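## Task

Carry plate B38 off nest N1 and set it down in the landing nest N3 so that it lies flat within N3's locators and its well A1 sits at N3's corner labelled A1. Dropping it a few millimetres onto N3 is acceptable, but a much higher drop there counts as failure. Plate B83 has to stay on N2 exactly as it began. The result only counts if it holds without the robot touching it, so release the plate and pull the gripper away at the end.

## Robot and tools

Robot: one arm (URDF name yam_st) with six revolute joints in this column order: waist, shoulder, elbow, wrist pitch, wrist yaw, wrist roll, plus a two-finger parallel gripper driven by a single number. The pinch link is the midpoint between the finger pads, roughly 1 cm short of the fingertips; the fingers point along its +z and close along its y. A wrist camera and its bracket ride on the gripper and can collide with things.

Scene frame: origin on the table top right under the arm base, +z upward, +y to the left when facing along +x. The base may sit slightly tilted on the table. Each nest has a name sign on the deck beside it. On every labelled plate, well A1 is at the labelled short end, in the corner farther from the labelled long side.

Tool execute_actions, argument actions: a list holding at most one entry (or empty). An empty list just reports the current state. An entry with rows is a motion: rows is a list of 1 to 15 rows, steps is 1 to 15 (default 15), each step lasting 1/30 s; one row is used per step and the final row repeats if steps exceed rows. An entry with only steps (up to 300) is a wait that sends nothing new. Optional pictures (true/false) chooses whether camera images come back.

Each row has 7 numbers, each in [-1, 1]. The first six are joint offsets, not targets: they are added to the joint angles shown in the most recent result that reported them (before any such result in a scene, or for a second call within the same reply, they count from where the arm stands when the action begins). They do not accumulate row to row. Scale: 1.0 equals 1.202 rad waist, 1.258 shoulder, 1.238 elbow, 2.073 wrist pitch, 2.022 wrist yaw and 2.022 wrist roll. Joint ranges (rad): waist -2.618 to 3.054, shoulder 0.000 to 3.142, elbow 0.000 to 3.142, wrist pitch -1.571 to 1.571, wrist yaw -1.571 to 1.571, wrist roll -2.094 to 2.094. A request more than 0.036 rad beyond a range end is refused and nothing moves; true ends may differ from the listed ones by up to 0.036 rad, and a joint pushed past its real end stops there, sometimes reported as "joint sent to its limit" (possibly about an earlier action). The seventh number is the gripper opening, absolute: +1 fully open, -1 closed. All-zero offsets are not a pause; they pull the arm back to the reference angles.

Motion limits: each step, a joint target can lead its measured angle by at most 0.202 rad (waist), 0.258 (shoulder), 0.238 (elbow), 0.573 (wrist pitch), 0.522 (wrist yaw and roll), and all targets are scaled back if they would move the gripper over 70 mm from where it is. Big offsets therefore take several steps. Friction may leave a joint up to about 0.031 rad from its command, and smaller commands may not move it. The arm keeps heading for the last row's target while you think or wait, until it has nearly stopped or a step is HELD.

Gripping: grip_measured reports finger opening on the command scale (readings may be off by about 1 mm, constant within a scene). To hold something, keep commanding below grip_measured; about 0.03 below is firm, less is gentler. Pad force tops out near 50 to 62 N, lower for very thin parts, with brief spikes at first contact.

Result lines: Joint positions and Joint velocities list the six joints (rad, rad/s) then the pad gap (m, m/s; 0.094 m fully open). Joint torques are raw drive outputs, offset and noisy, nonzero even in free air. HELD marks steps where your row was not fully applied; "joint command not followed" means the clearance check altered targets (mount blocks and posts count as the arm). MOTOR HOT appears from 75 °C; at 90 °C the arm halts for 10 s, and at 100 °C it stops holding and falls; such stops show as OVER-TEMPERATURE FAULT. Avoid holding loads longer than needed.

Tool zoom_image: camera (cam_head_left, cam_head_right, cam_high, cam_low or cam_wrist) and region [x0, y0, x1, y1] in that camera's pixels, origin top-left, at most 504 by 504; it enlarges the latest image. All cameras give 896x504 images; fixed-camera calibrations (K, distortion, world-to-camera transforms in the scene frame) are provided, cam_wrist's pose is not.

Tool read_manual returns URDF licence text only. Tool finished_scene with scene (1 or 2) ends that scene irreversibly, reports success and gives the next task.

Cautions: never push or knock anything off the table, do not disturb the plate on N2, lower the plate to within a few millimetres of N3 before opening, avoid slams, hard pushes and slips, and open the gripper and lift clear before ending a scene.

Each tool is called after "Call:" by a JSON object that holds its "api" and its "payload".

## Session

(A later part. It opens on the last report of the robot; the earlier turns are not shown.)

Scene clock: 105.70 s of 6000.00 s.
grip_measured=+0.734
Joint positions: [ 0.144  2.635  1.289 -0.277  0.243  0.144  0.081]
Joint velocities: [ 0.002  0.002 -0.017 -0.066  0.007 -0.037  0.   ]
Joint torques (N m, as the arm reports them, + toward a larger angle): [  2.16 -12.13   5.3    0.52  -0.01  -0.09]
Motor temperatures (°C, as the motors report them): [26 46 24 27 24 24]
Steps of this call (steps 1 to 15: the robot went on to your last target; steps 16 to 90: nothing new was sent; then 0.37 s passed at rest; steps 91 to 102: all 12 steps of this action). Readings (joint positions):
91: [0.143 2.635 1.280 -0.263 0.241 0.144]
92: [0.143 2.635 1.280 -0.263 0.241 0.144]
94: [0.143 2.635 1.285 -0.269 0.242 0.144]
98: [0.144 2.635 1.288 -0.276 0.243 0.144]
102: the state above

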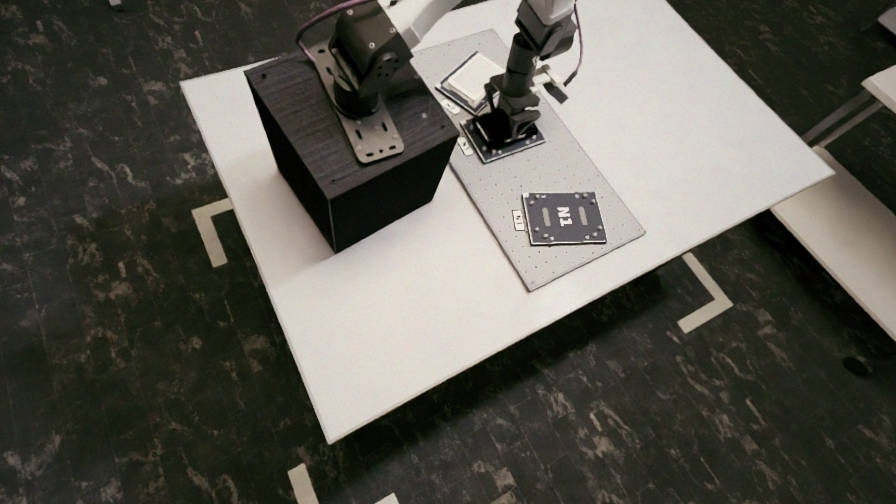

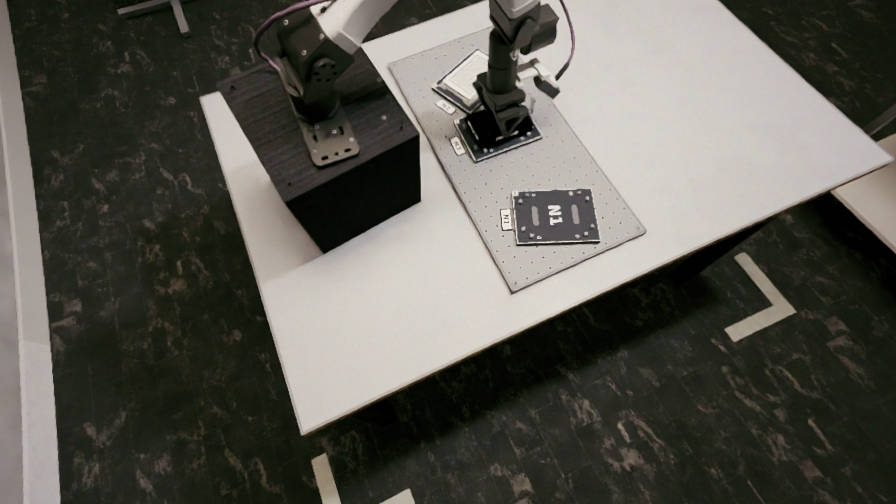

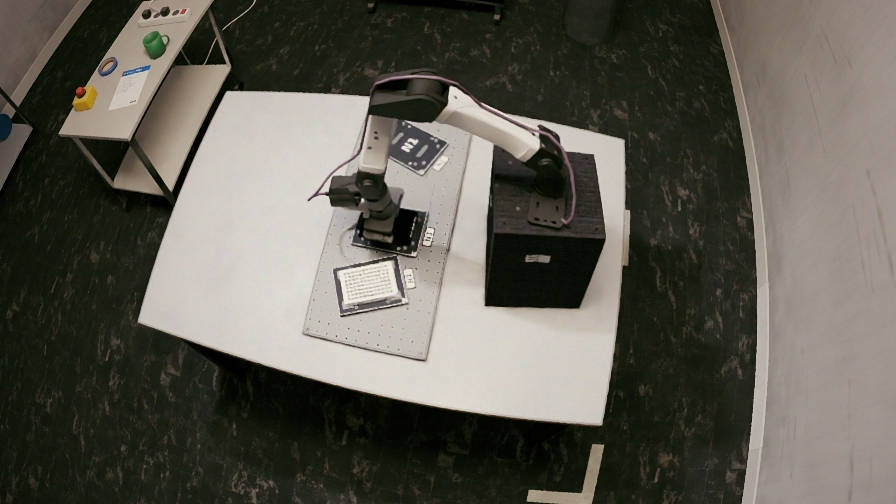

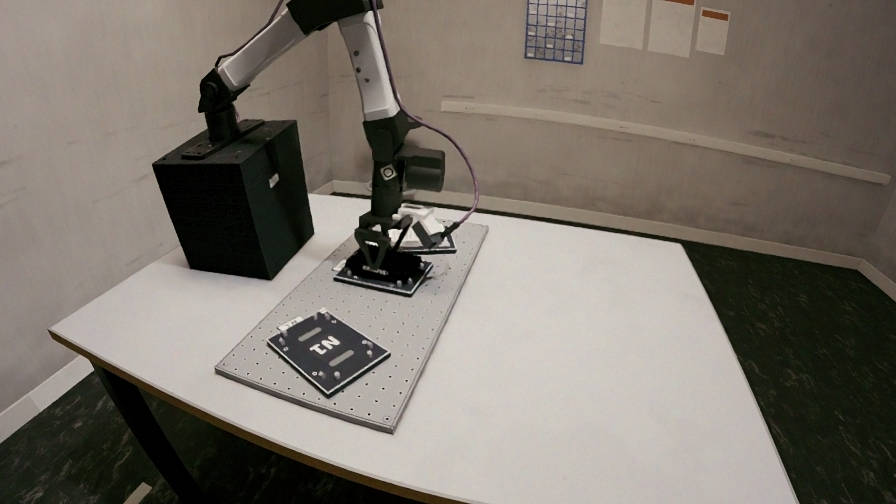

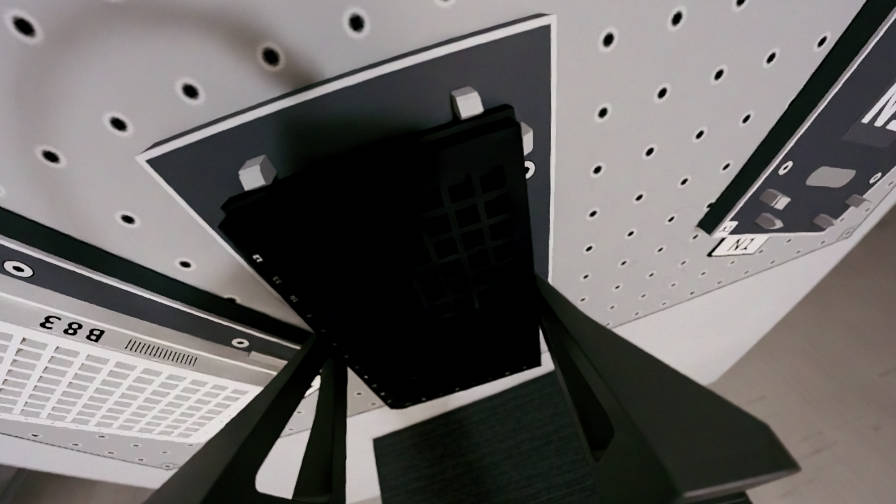

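Call:
{"api": "execute_actions", "payload": {"actions": [{"rows":[[0.004,0,0.008,0.006,0,0,0.7],[0.008,0,0.016,0.012,0,0,0.7],[0.008,0,0.02,0.016,0,0,0.7]],"steps":12}]}}

Scene clock: 106.87 s of 6000.00 s.
grip_measured=+0.734
Joint positions: [ 0.144  2.635  1.289 -0.277  0.244  0.144  0.081]
Joint velocities: [-0.007 -0.012 -0.007  0.037  0.051 -0.037 -0.001]
Joint torques (N m, as the arm reports them, + toward a larger angle): [  1.96 -12.13   5.19   0.69   0.02  -0.09]
Motor temperatures (°C, as the motors report them): [26 46 24 27 24 24]
Steps of this call (steps 1 to 15: the robot went on to your last target; steps 16 to 23: nothing new was sent; steps 24 to 35: all 12 steps of this action). Readings (joint positions):
24: [0.144 2.635 1.289 -0.277 0.244 0.144]
25: [0.144 2.635 1.289 -0.277 0.244 0.144]
27: [0.144 2.635 1.289 -0.277 0.244 0.144]
31: [0.144 2.635 1.289 -0.277 0.244 0.144]
35: the state above

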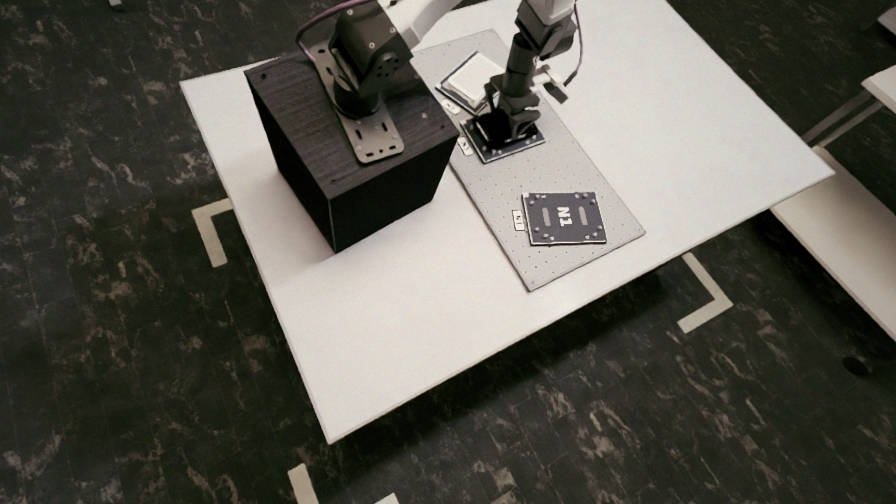

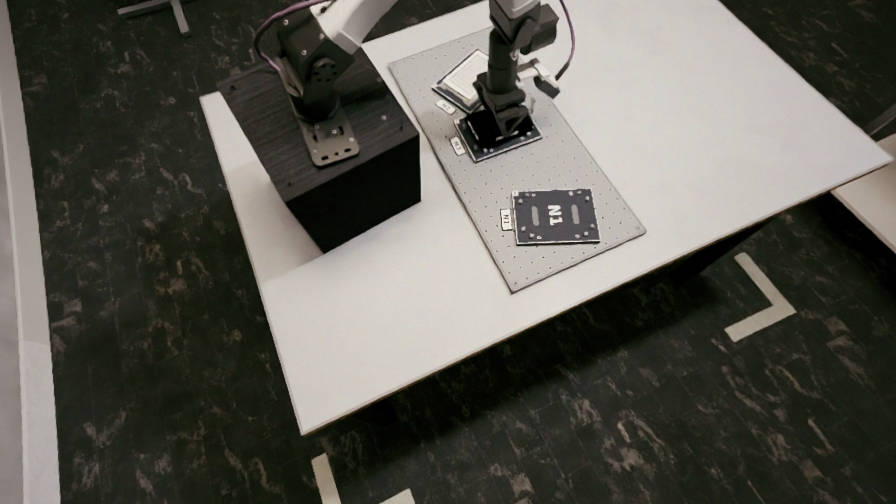

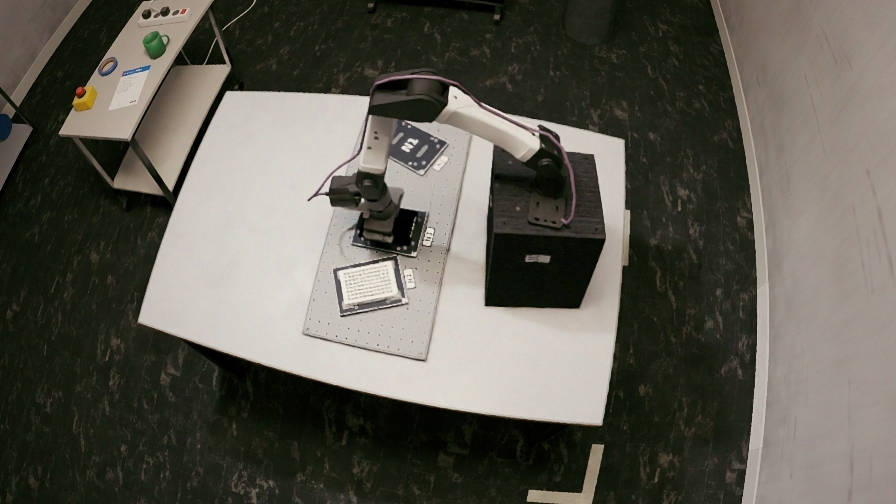

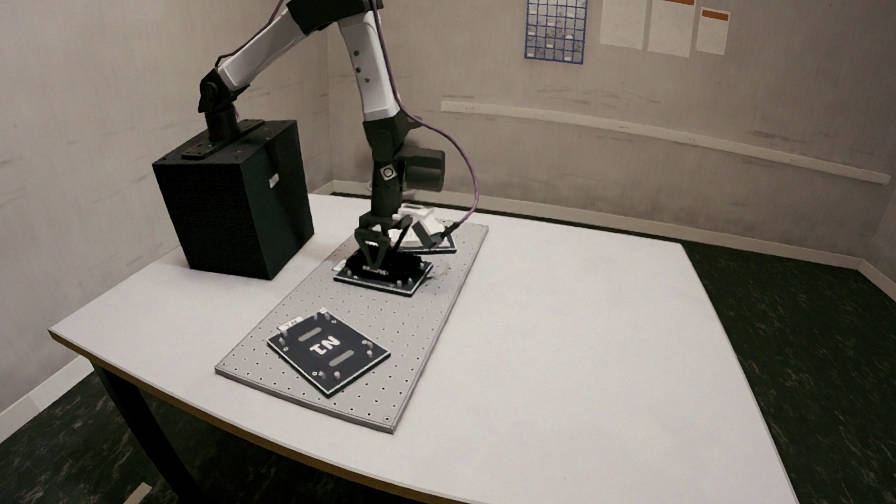

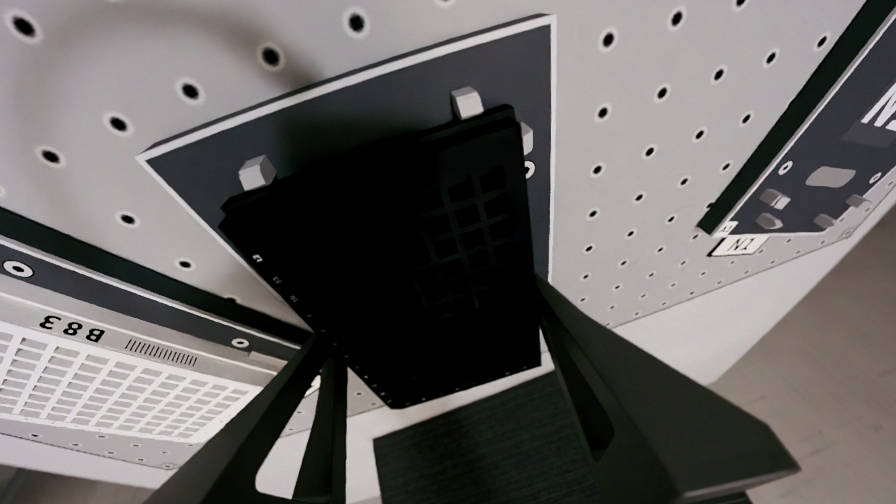

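Call:
{"api": "execute_actions", "payload": {"actions": [{"rows":[[0.006,0,0.01,0.008,0,0,0.7],[0.012,0,0.02,0.016,0,0,0.7],[0.016,0,0.028,0.022,0,0,0.7],[0.016,0,0.032,0.026,0,0,0.7]],"steps":14}]}}

Scene clock: 108.17 s of 6000.00 s.
grip_measured=+0.734
Joint positions: [ 0.148  2.635  1.292 -0.28   0.25   0.148  0.081]
Joint velocities: [-0.002  0.002 -0.007 -0.007  0.051  0.037  0.   ]
Joint torques (N m, as the arm reports them, + toward a larger angle): [  2.41 -12.13   6.11   0.94  -0.05  -0.12]
Motor temperatures (°C, as the motors report them): [26 46 24 27 24 24]
Steps of this call (steps 1 to 15: the robot went on to your last target; steps 16 to 25: nothing new was sent; steps 26 to 39: all 14 steps of this action). Readings (joint positions):
26: [0.144 2.635 1.289 -0.277 0.244 0.144]
27: [0.144 2.635 1.289 -0.277 0.244 0.144]
29: [0.146 2.635 1.290 -0.277 0.246 0.145]
33: [0.148 2.635 1.292 -0.280 0.250 0.148]
39: the state above

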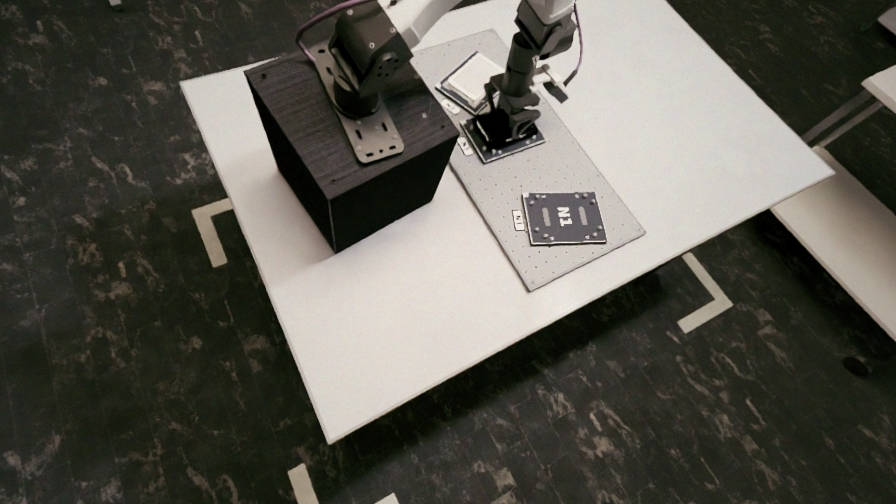

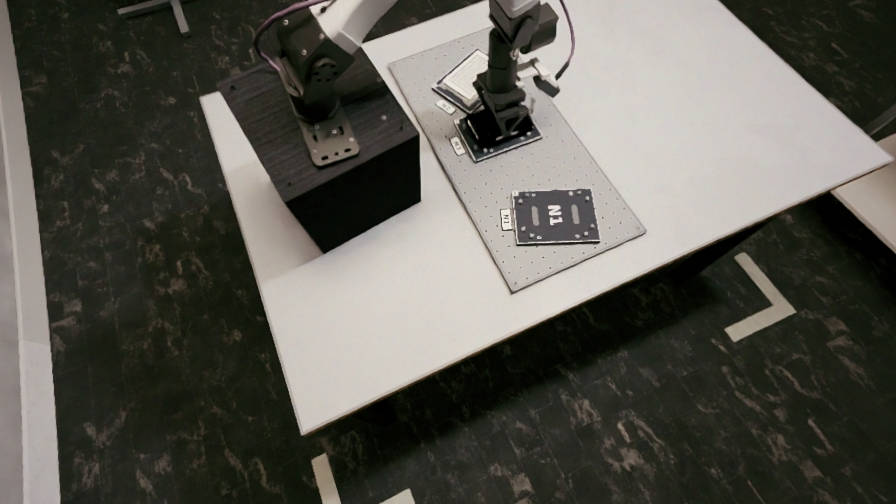

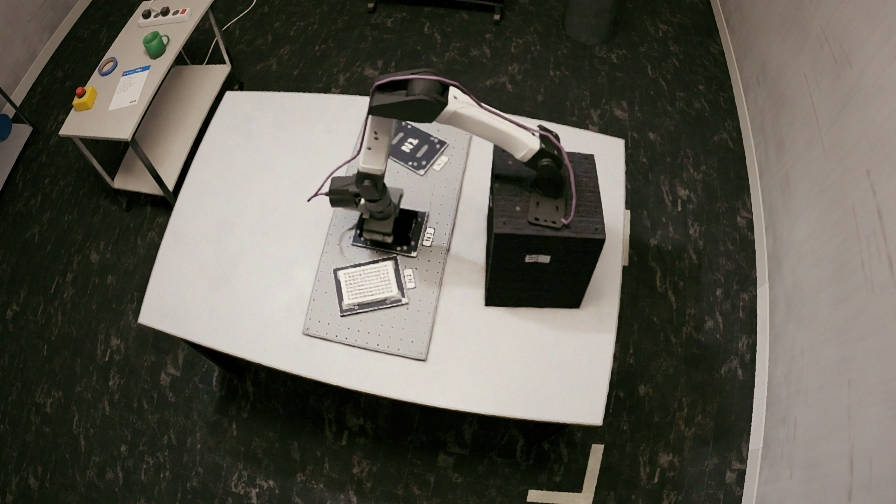

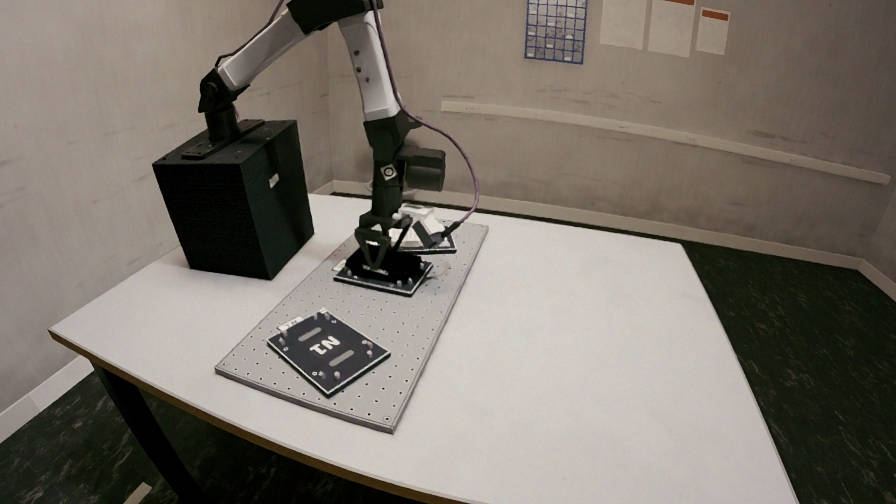

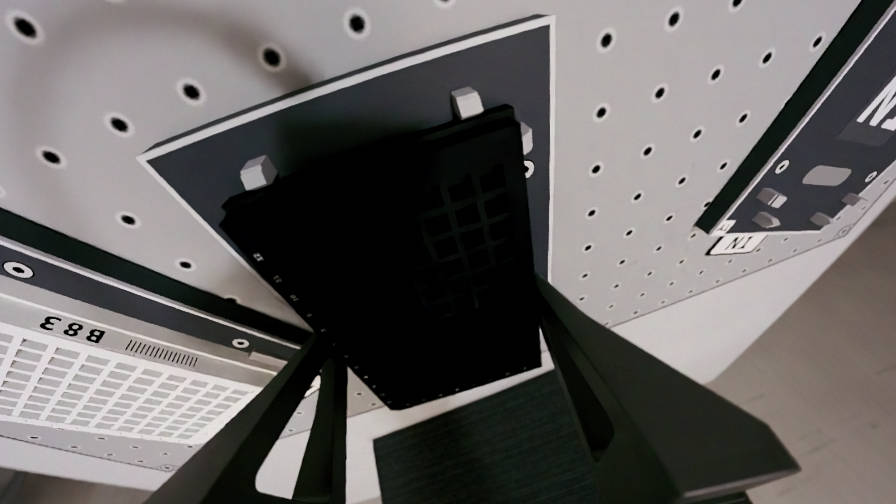

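Call:
{"api": "zoom_image", "payload": {"camera": "cam_low", "region": [320, 210, 450, 310]}}

Call:
{"api": "zoom_image", "payload": {"camera": "cam_head_left", "region": [450, 80, 570, 175]}}

Call:
{"api": "zoom_image", "payload": {"camera": "cam_high", "region": [340, 180, 450, 270]}}

Region (320, 210, 450, 310) of cam_low's 896x504 image, scaled by 3.877, with more detail than that image has; it fills the top 388 rows of this view, and the rest is white.

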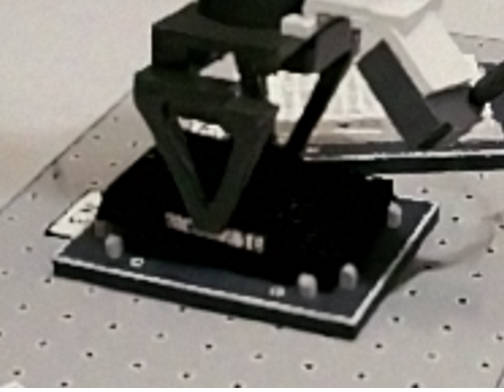

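Region (450, 80, 570, 175) of cam_head_left's 896x504 image, scaled by 4.200, with more detail than that image has; it fills the top 399 rows of this view, and the rest is white.

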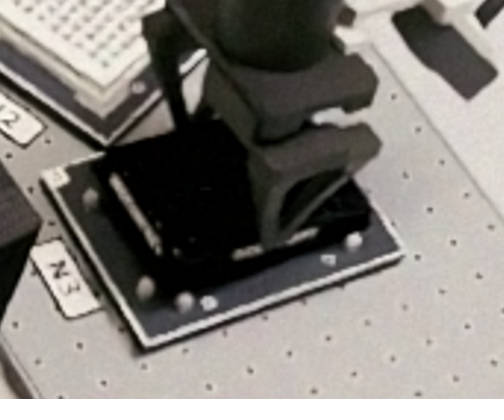

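Region (340, 180, 450, 270) of cam_high's 896x504 image, scaled by 4.582, with more detail than that image has; it fills the top 412 rows of this view, and the rest is white.

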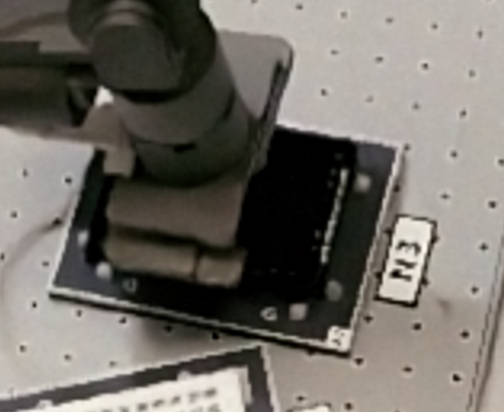

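Call:
{"api": "execute_actions", "payload": {"actions": [{"rows":[[0,0.01,0,0.004,0,0,0.7],[0,0.02,0,0.008,0,0,0.7],[0,0.03,0,0.012,0,0,0.7],[0,0.038,0,0.015,0,0,0.7]],"steps":15}]}}

Call:
{"api": "zoom_image", "payload": {"camera": "cam_low", "region": [320, 210, 450, 310]}}

Call:
{"api": "zoom_image", "payload": {"camera": "cam_head_left", "region": [450, 80, 570, 175]}}

Scene clock: 111.33 s of 6000.00 s.
grip_measured=+0.734
Joint positions: [ 0.148  2.655  1.292 -0.26   0.256  0.149  0.081]
Joint velocities: [-0.002  0.002  0.002 -0.007  0.007 -0.051 -0.001]
Joint torques (N m, as the arm reports them, + toward a larger angle): [ 1.26 -9.8   3.23  0.43 -0.05 -0.1 ]
Motor temperatures (°C, as the motors report them): [26 46 25 27 24 24]
Steps of this call (steps 1 to 15: the robot went on to your last target; steps 16 to 80: nothing new was sent; steps 81 to 95: all 15 steps of this action). Readings (joint positions):
81: [0.148 2.635 1.292 -0.283 0.250 0.148]
82: [0.148 2.635 1.292 -0.283 0.251 0.148]
84: [0.148 2.642 1.292 -0.279 0.252 0.148]
88: [0.148 2.655 1.292 -0.262 0.256 0.149]
95: the state above

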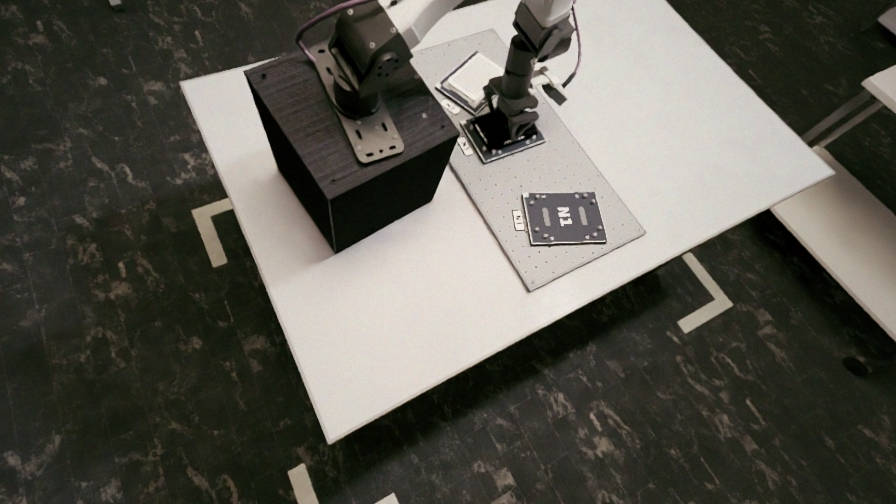

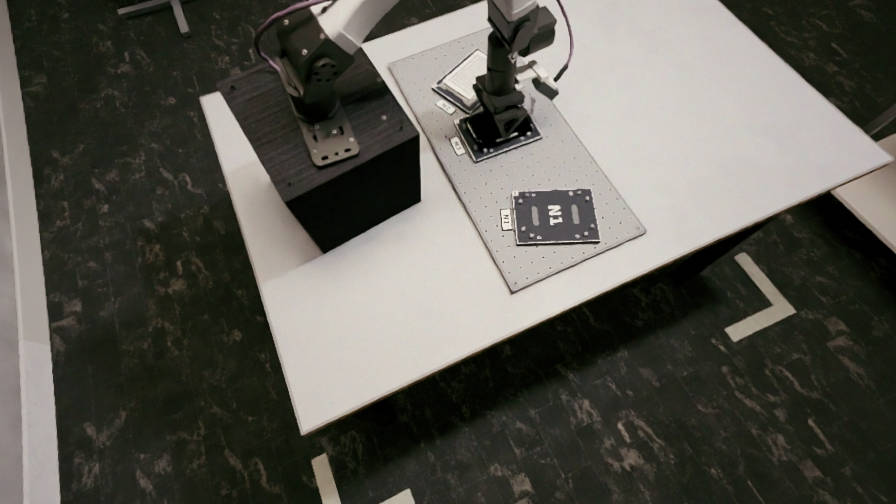

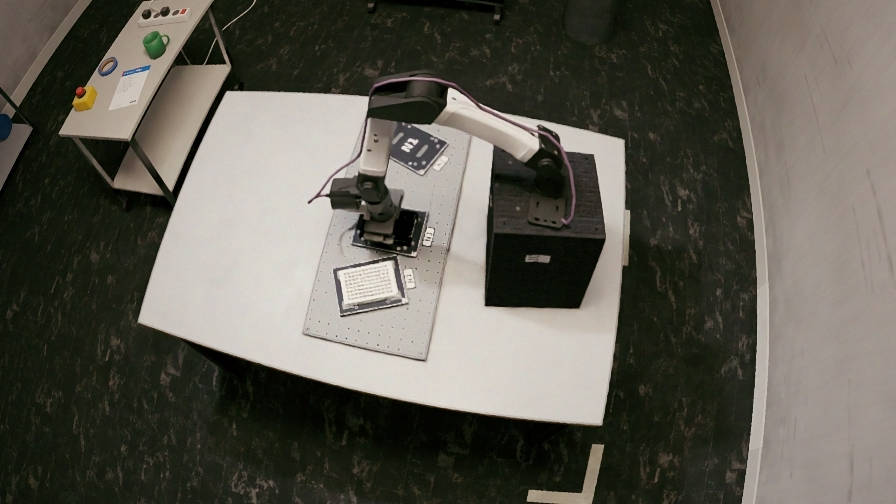

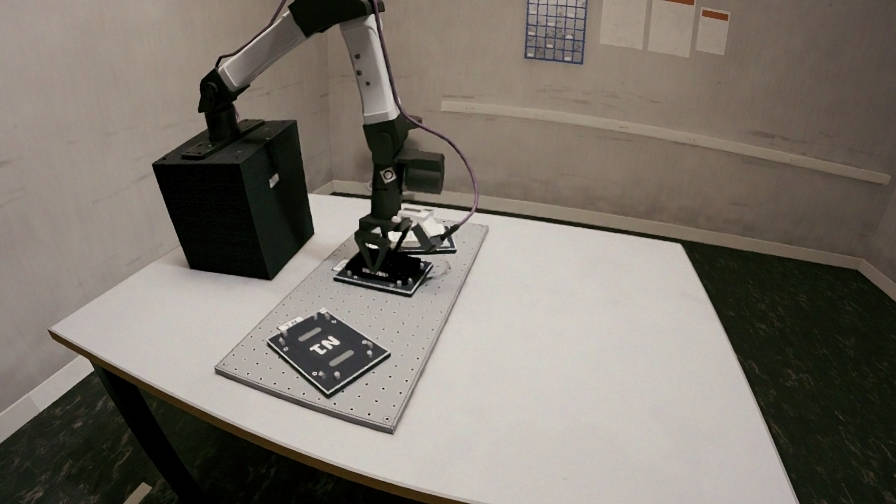

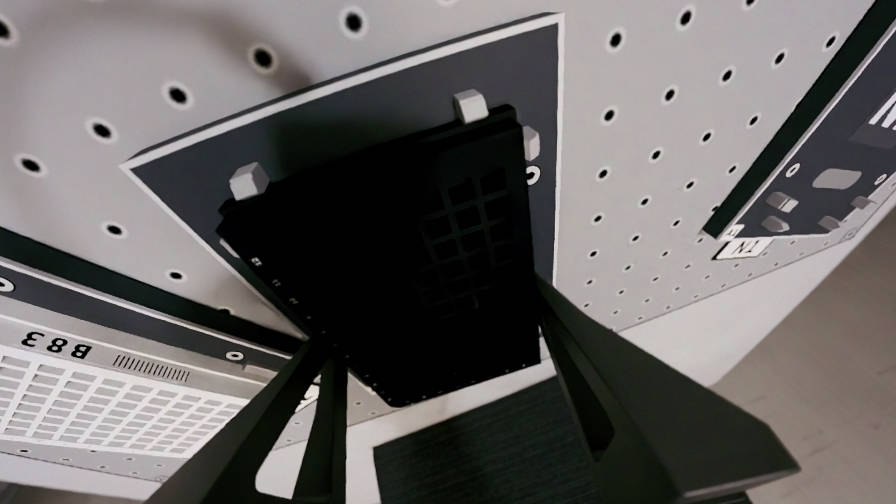

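Region (320, 210, 450, 310) of cam_low's 896x504 image, scaled by 3.877, with more detail than that image has; it fills the top 388 rows of this view, and the rest is white.

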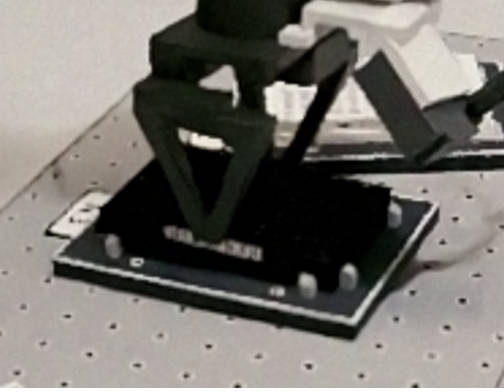

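Region (450, 80, 570, 175) of cam_head_left's 896x504 image, scaled by 4.200, with more detail than that image has; it fills the top 399 rows of this view, and the rest is white.

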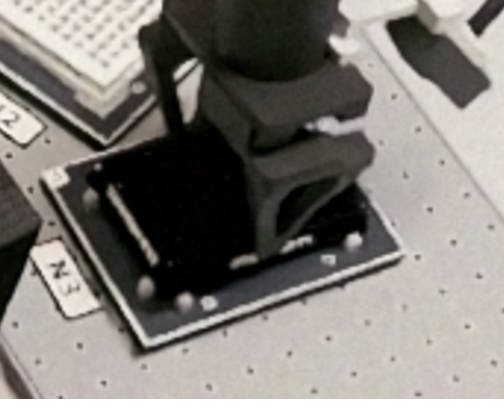

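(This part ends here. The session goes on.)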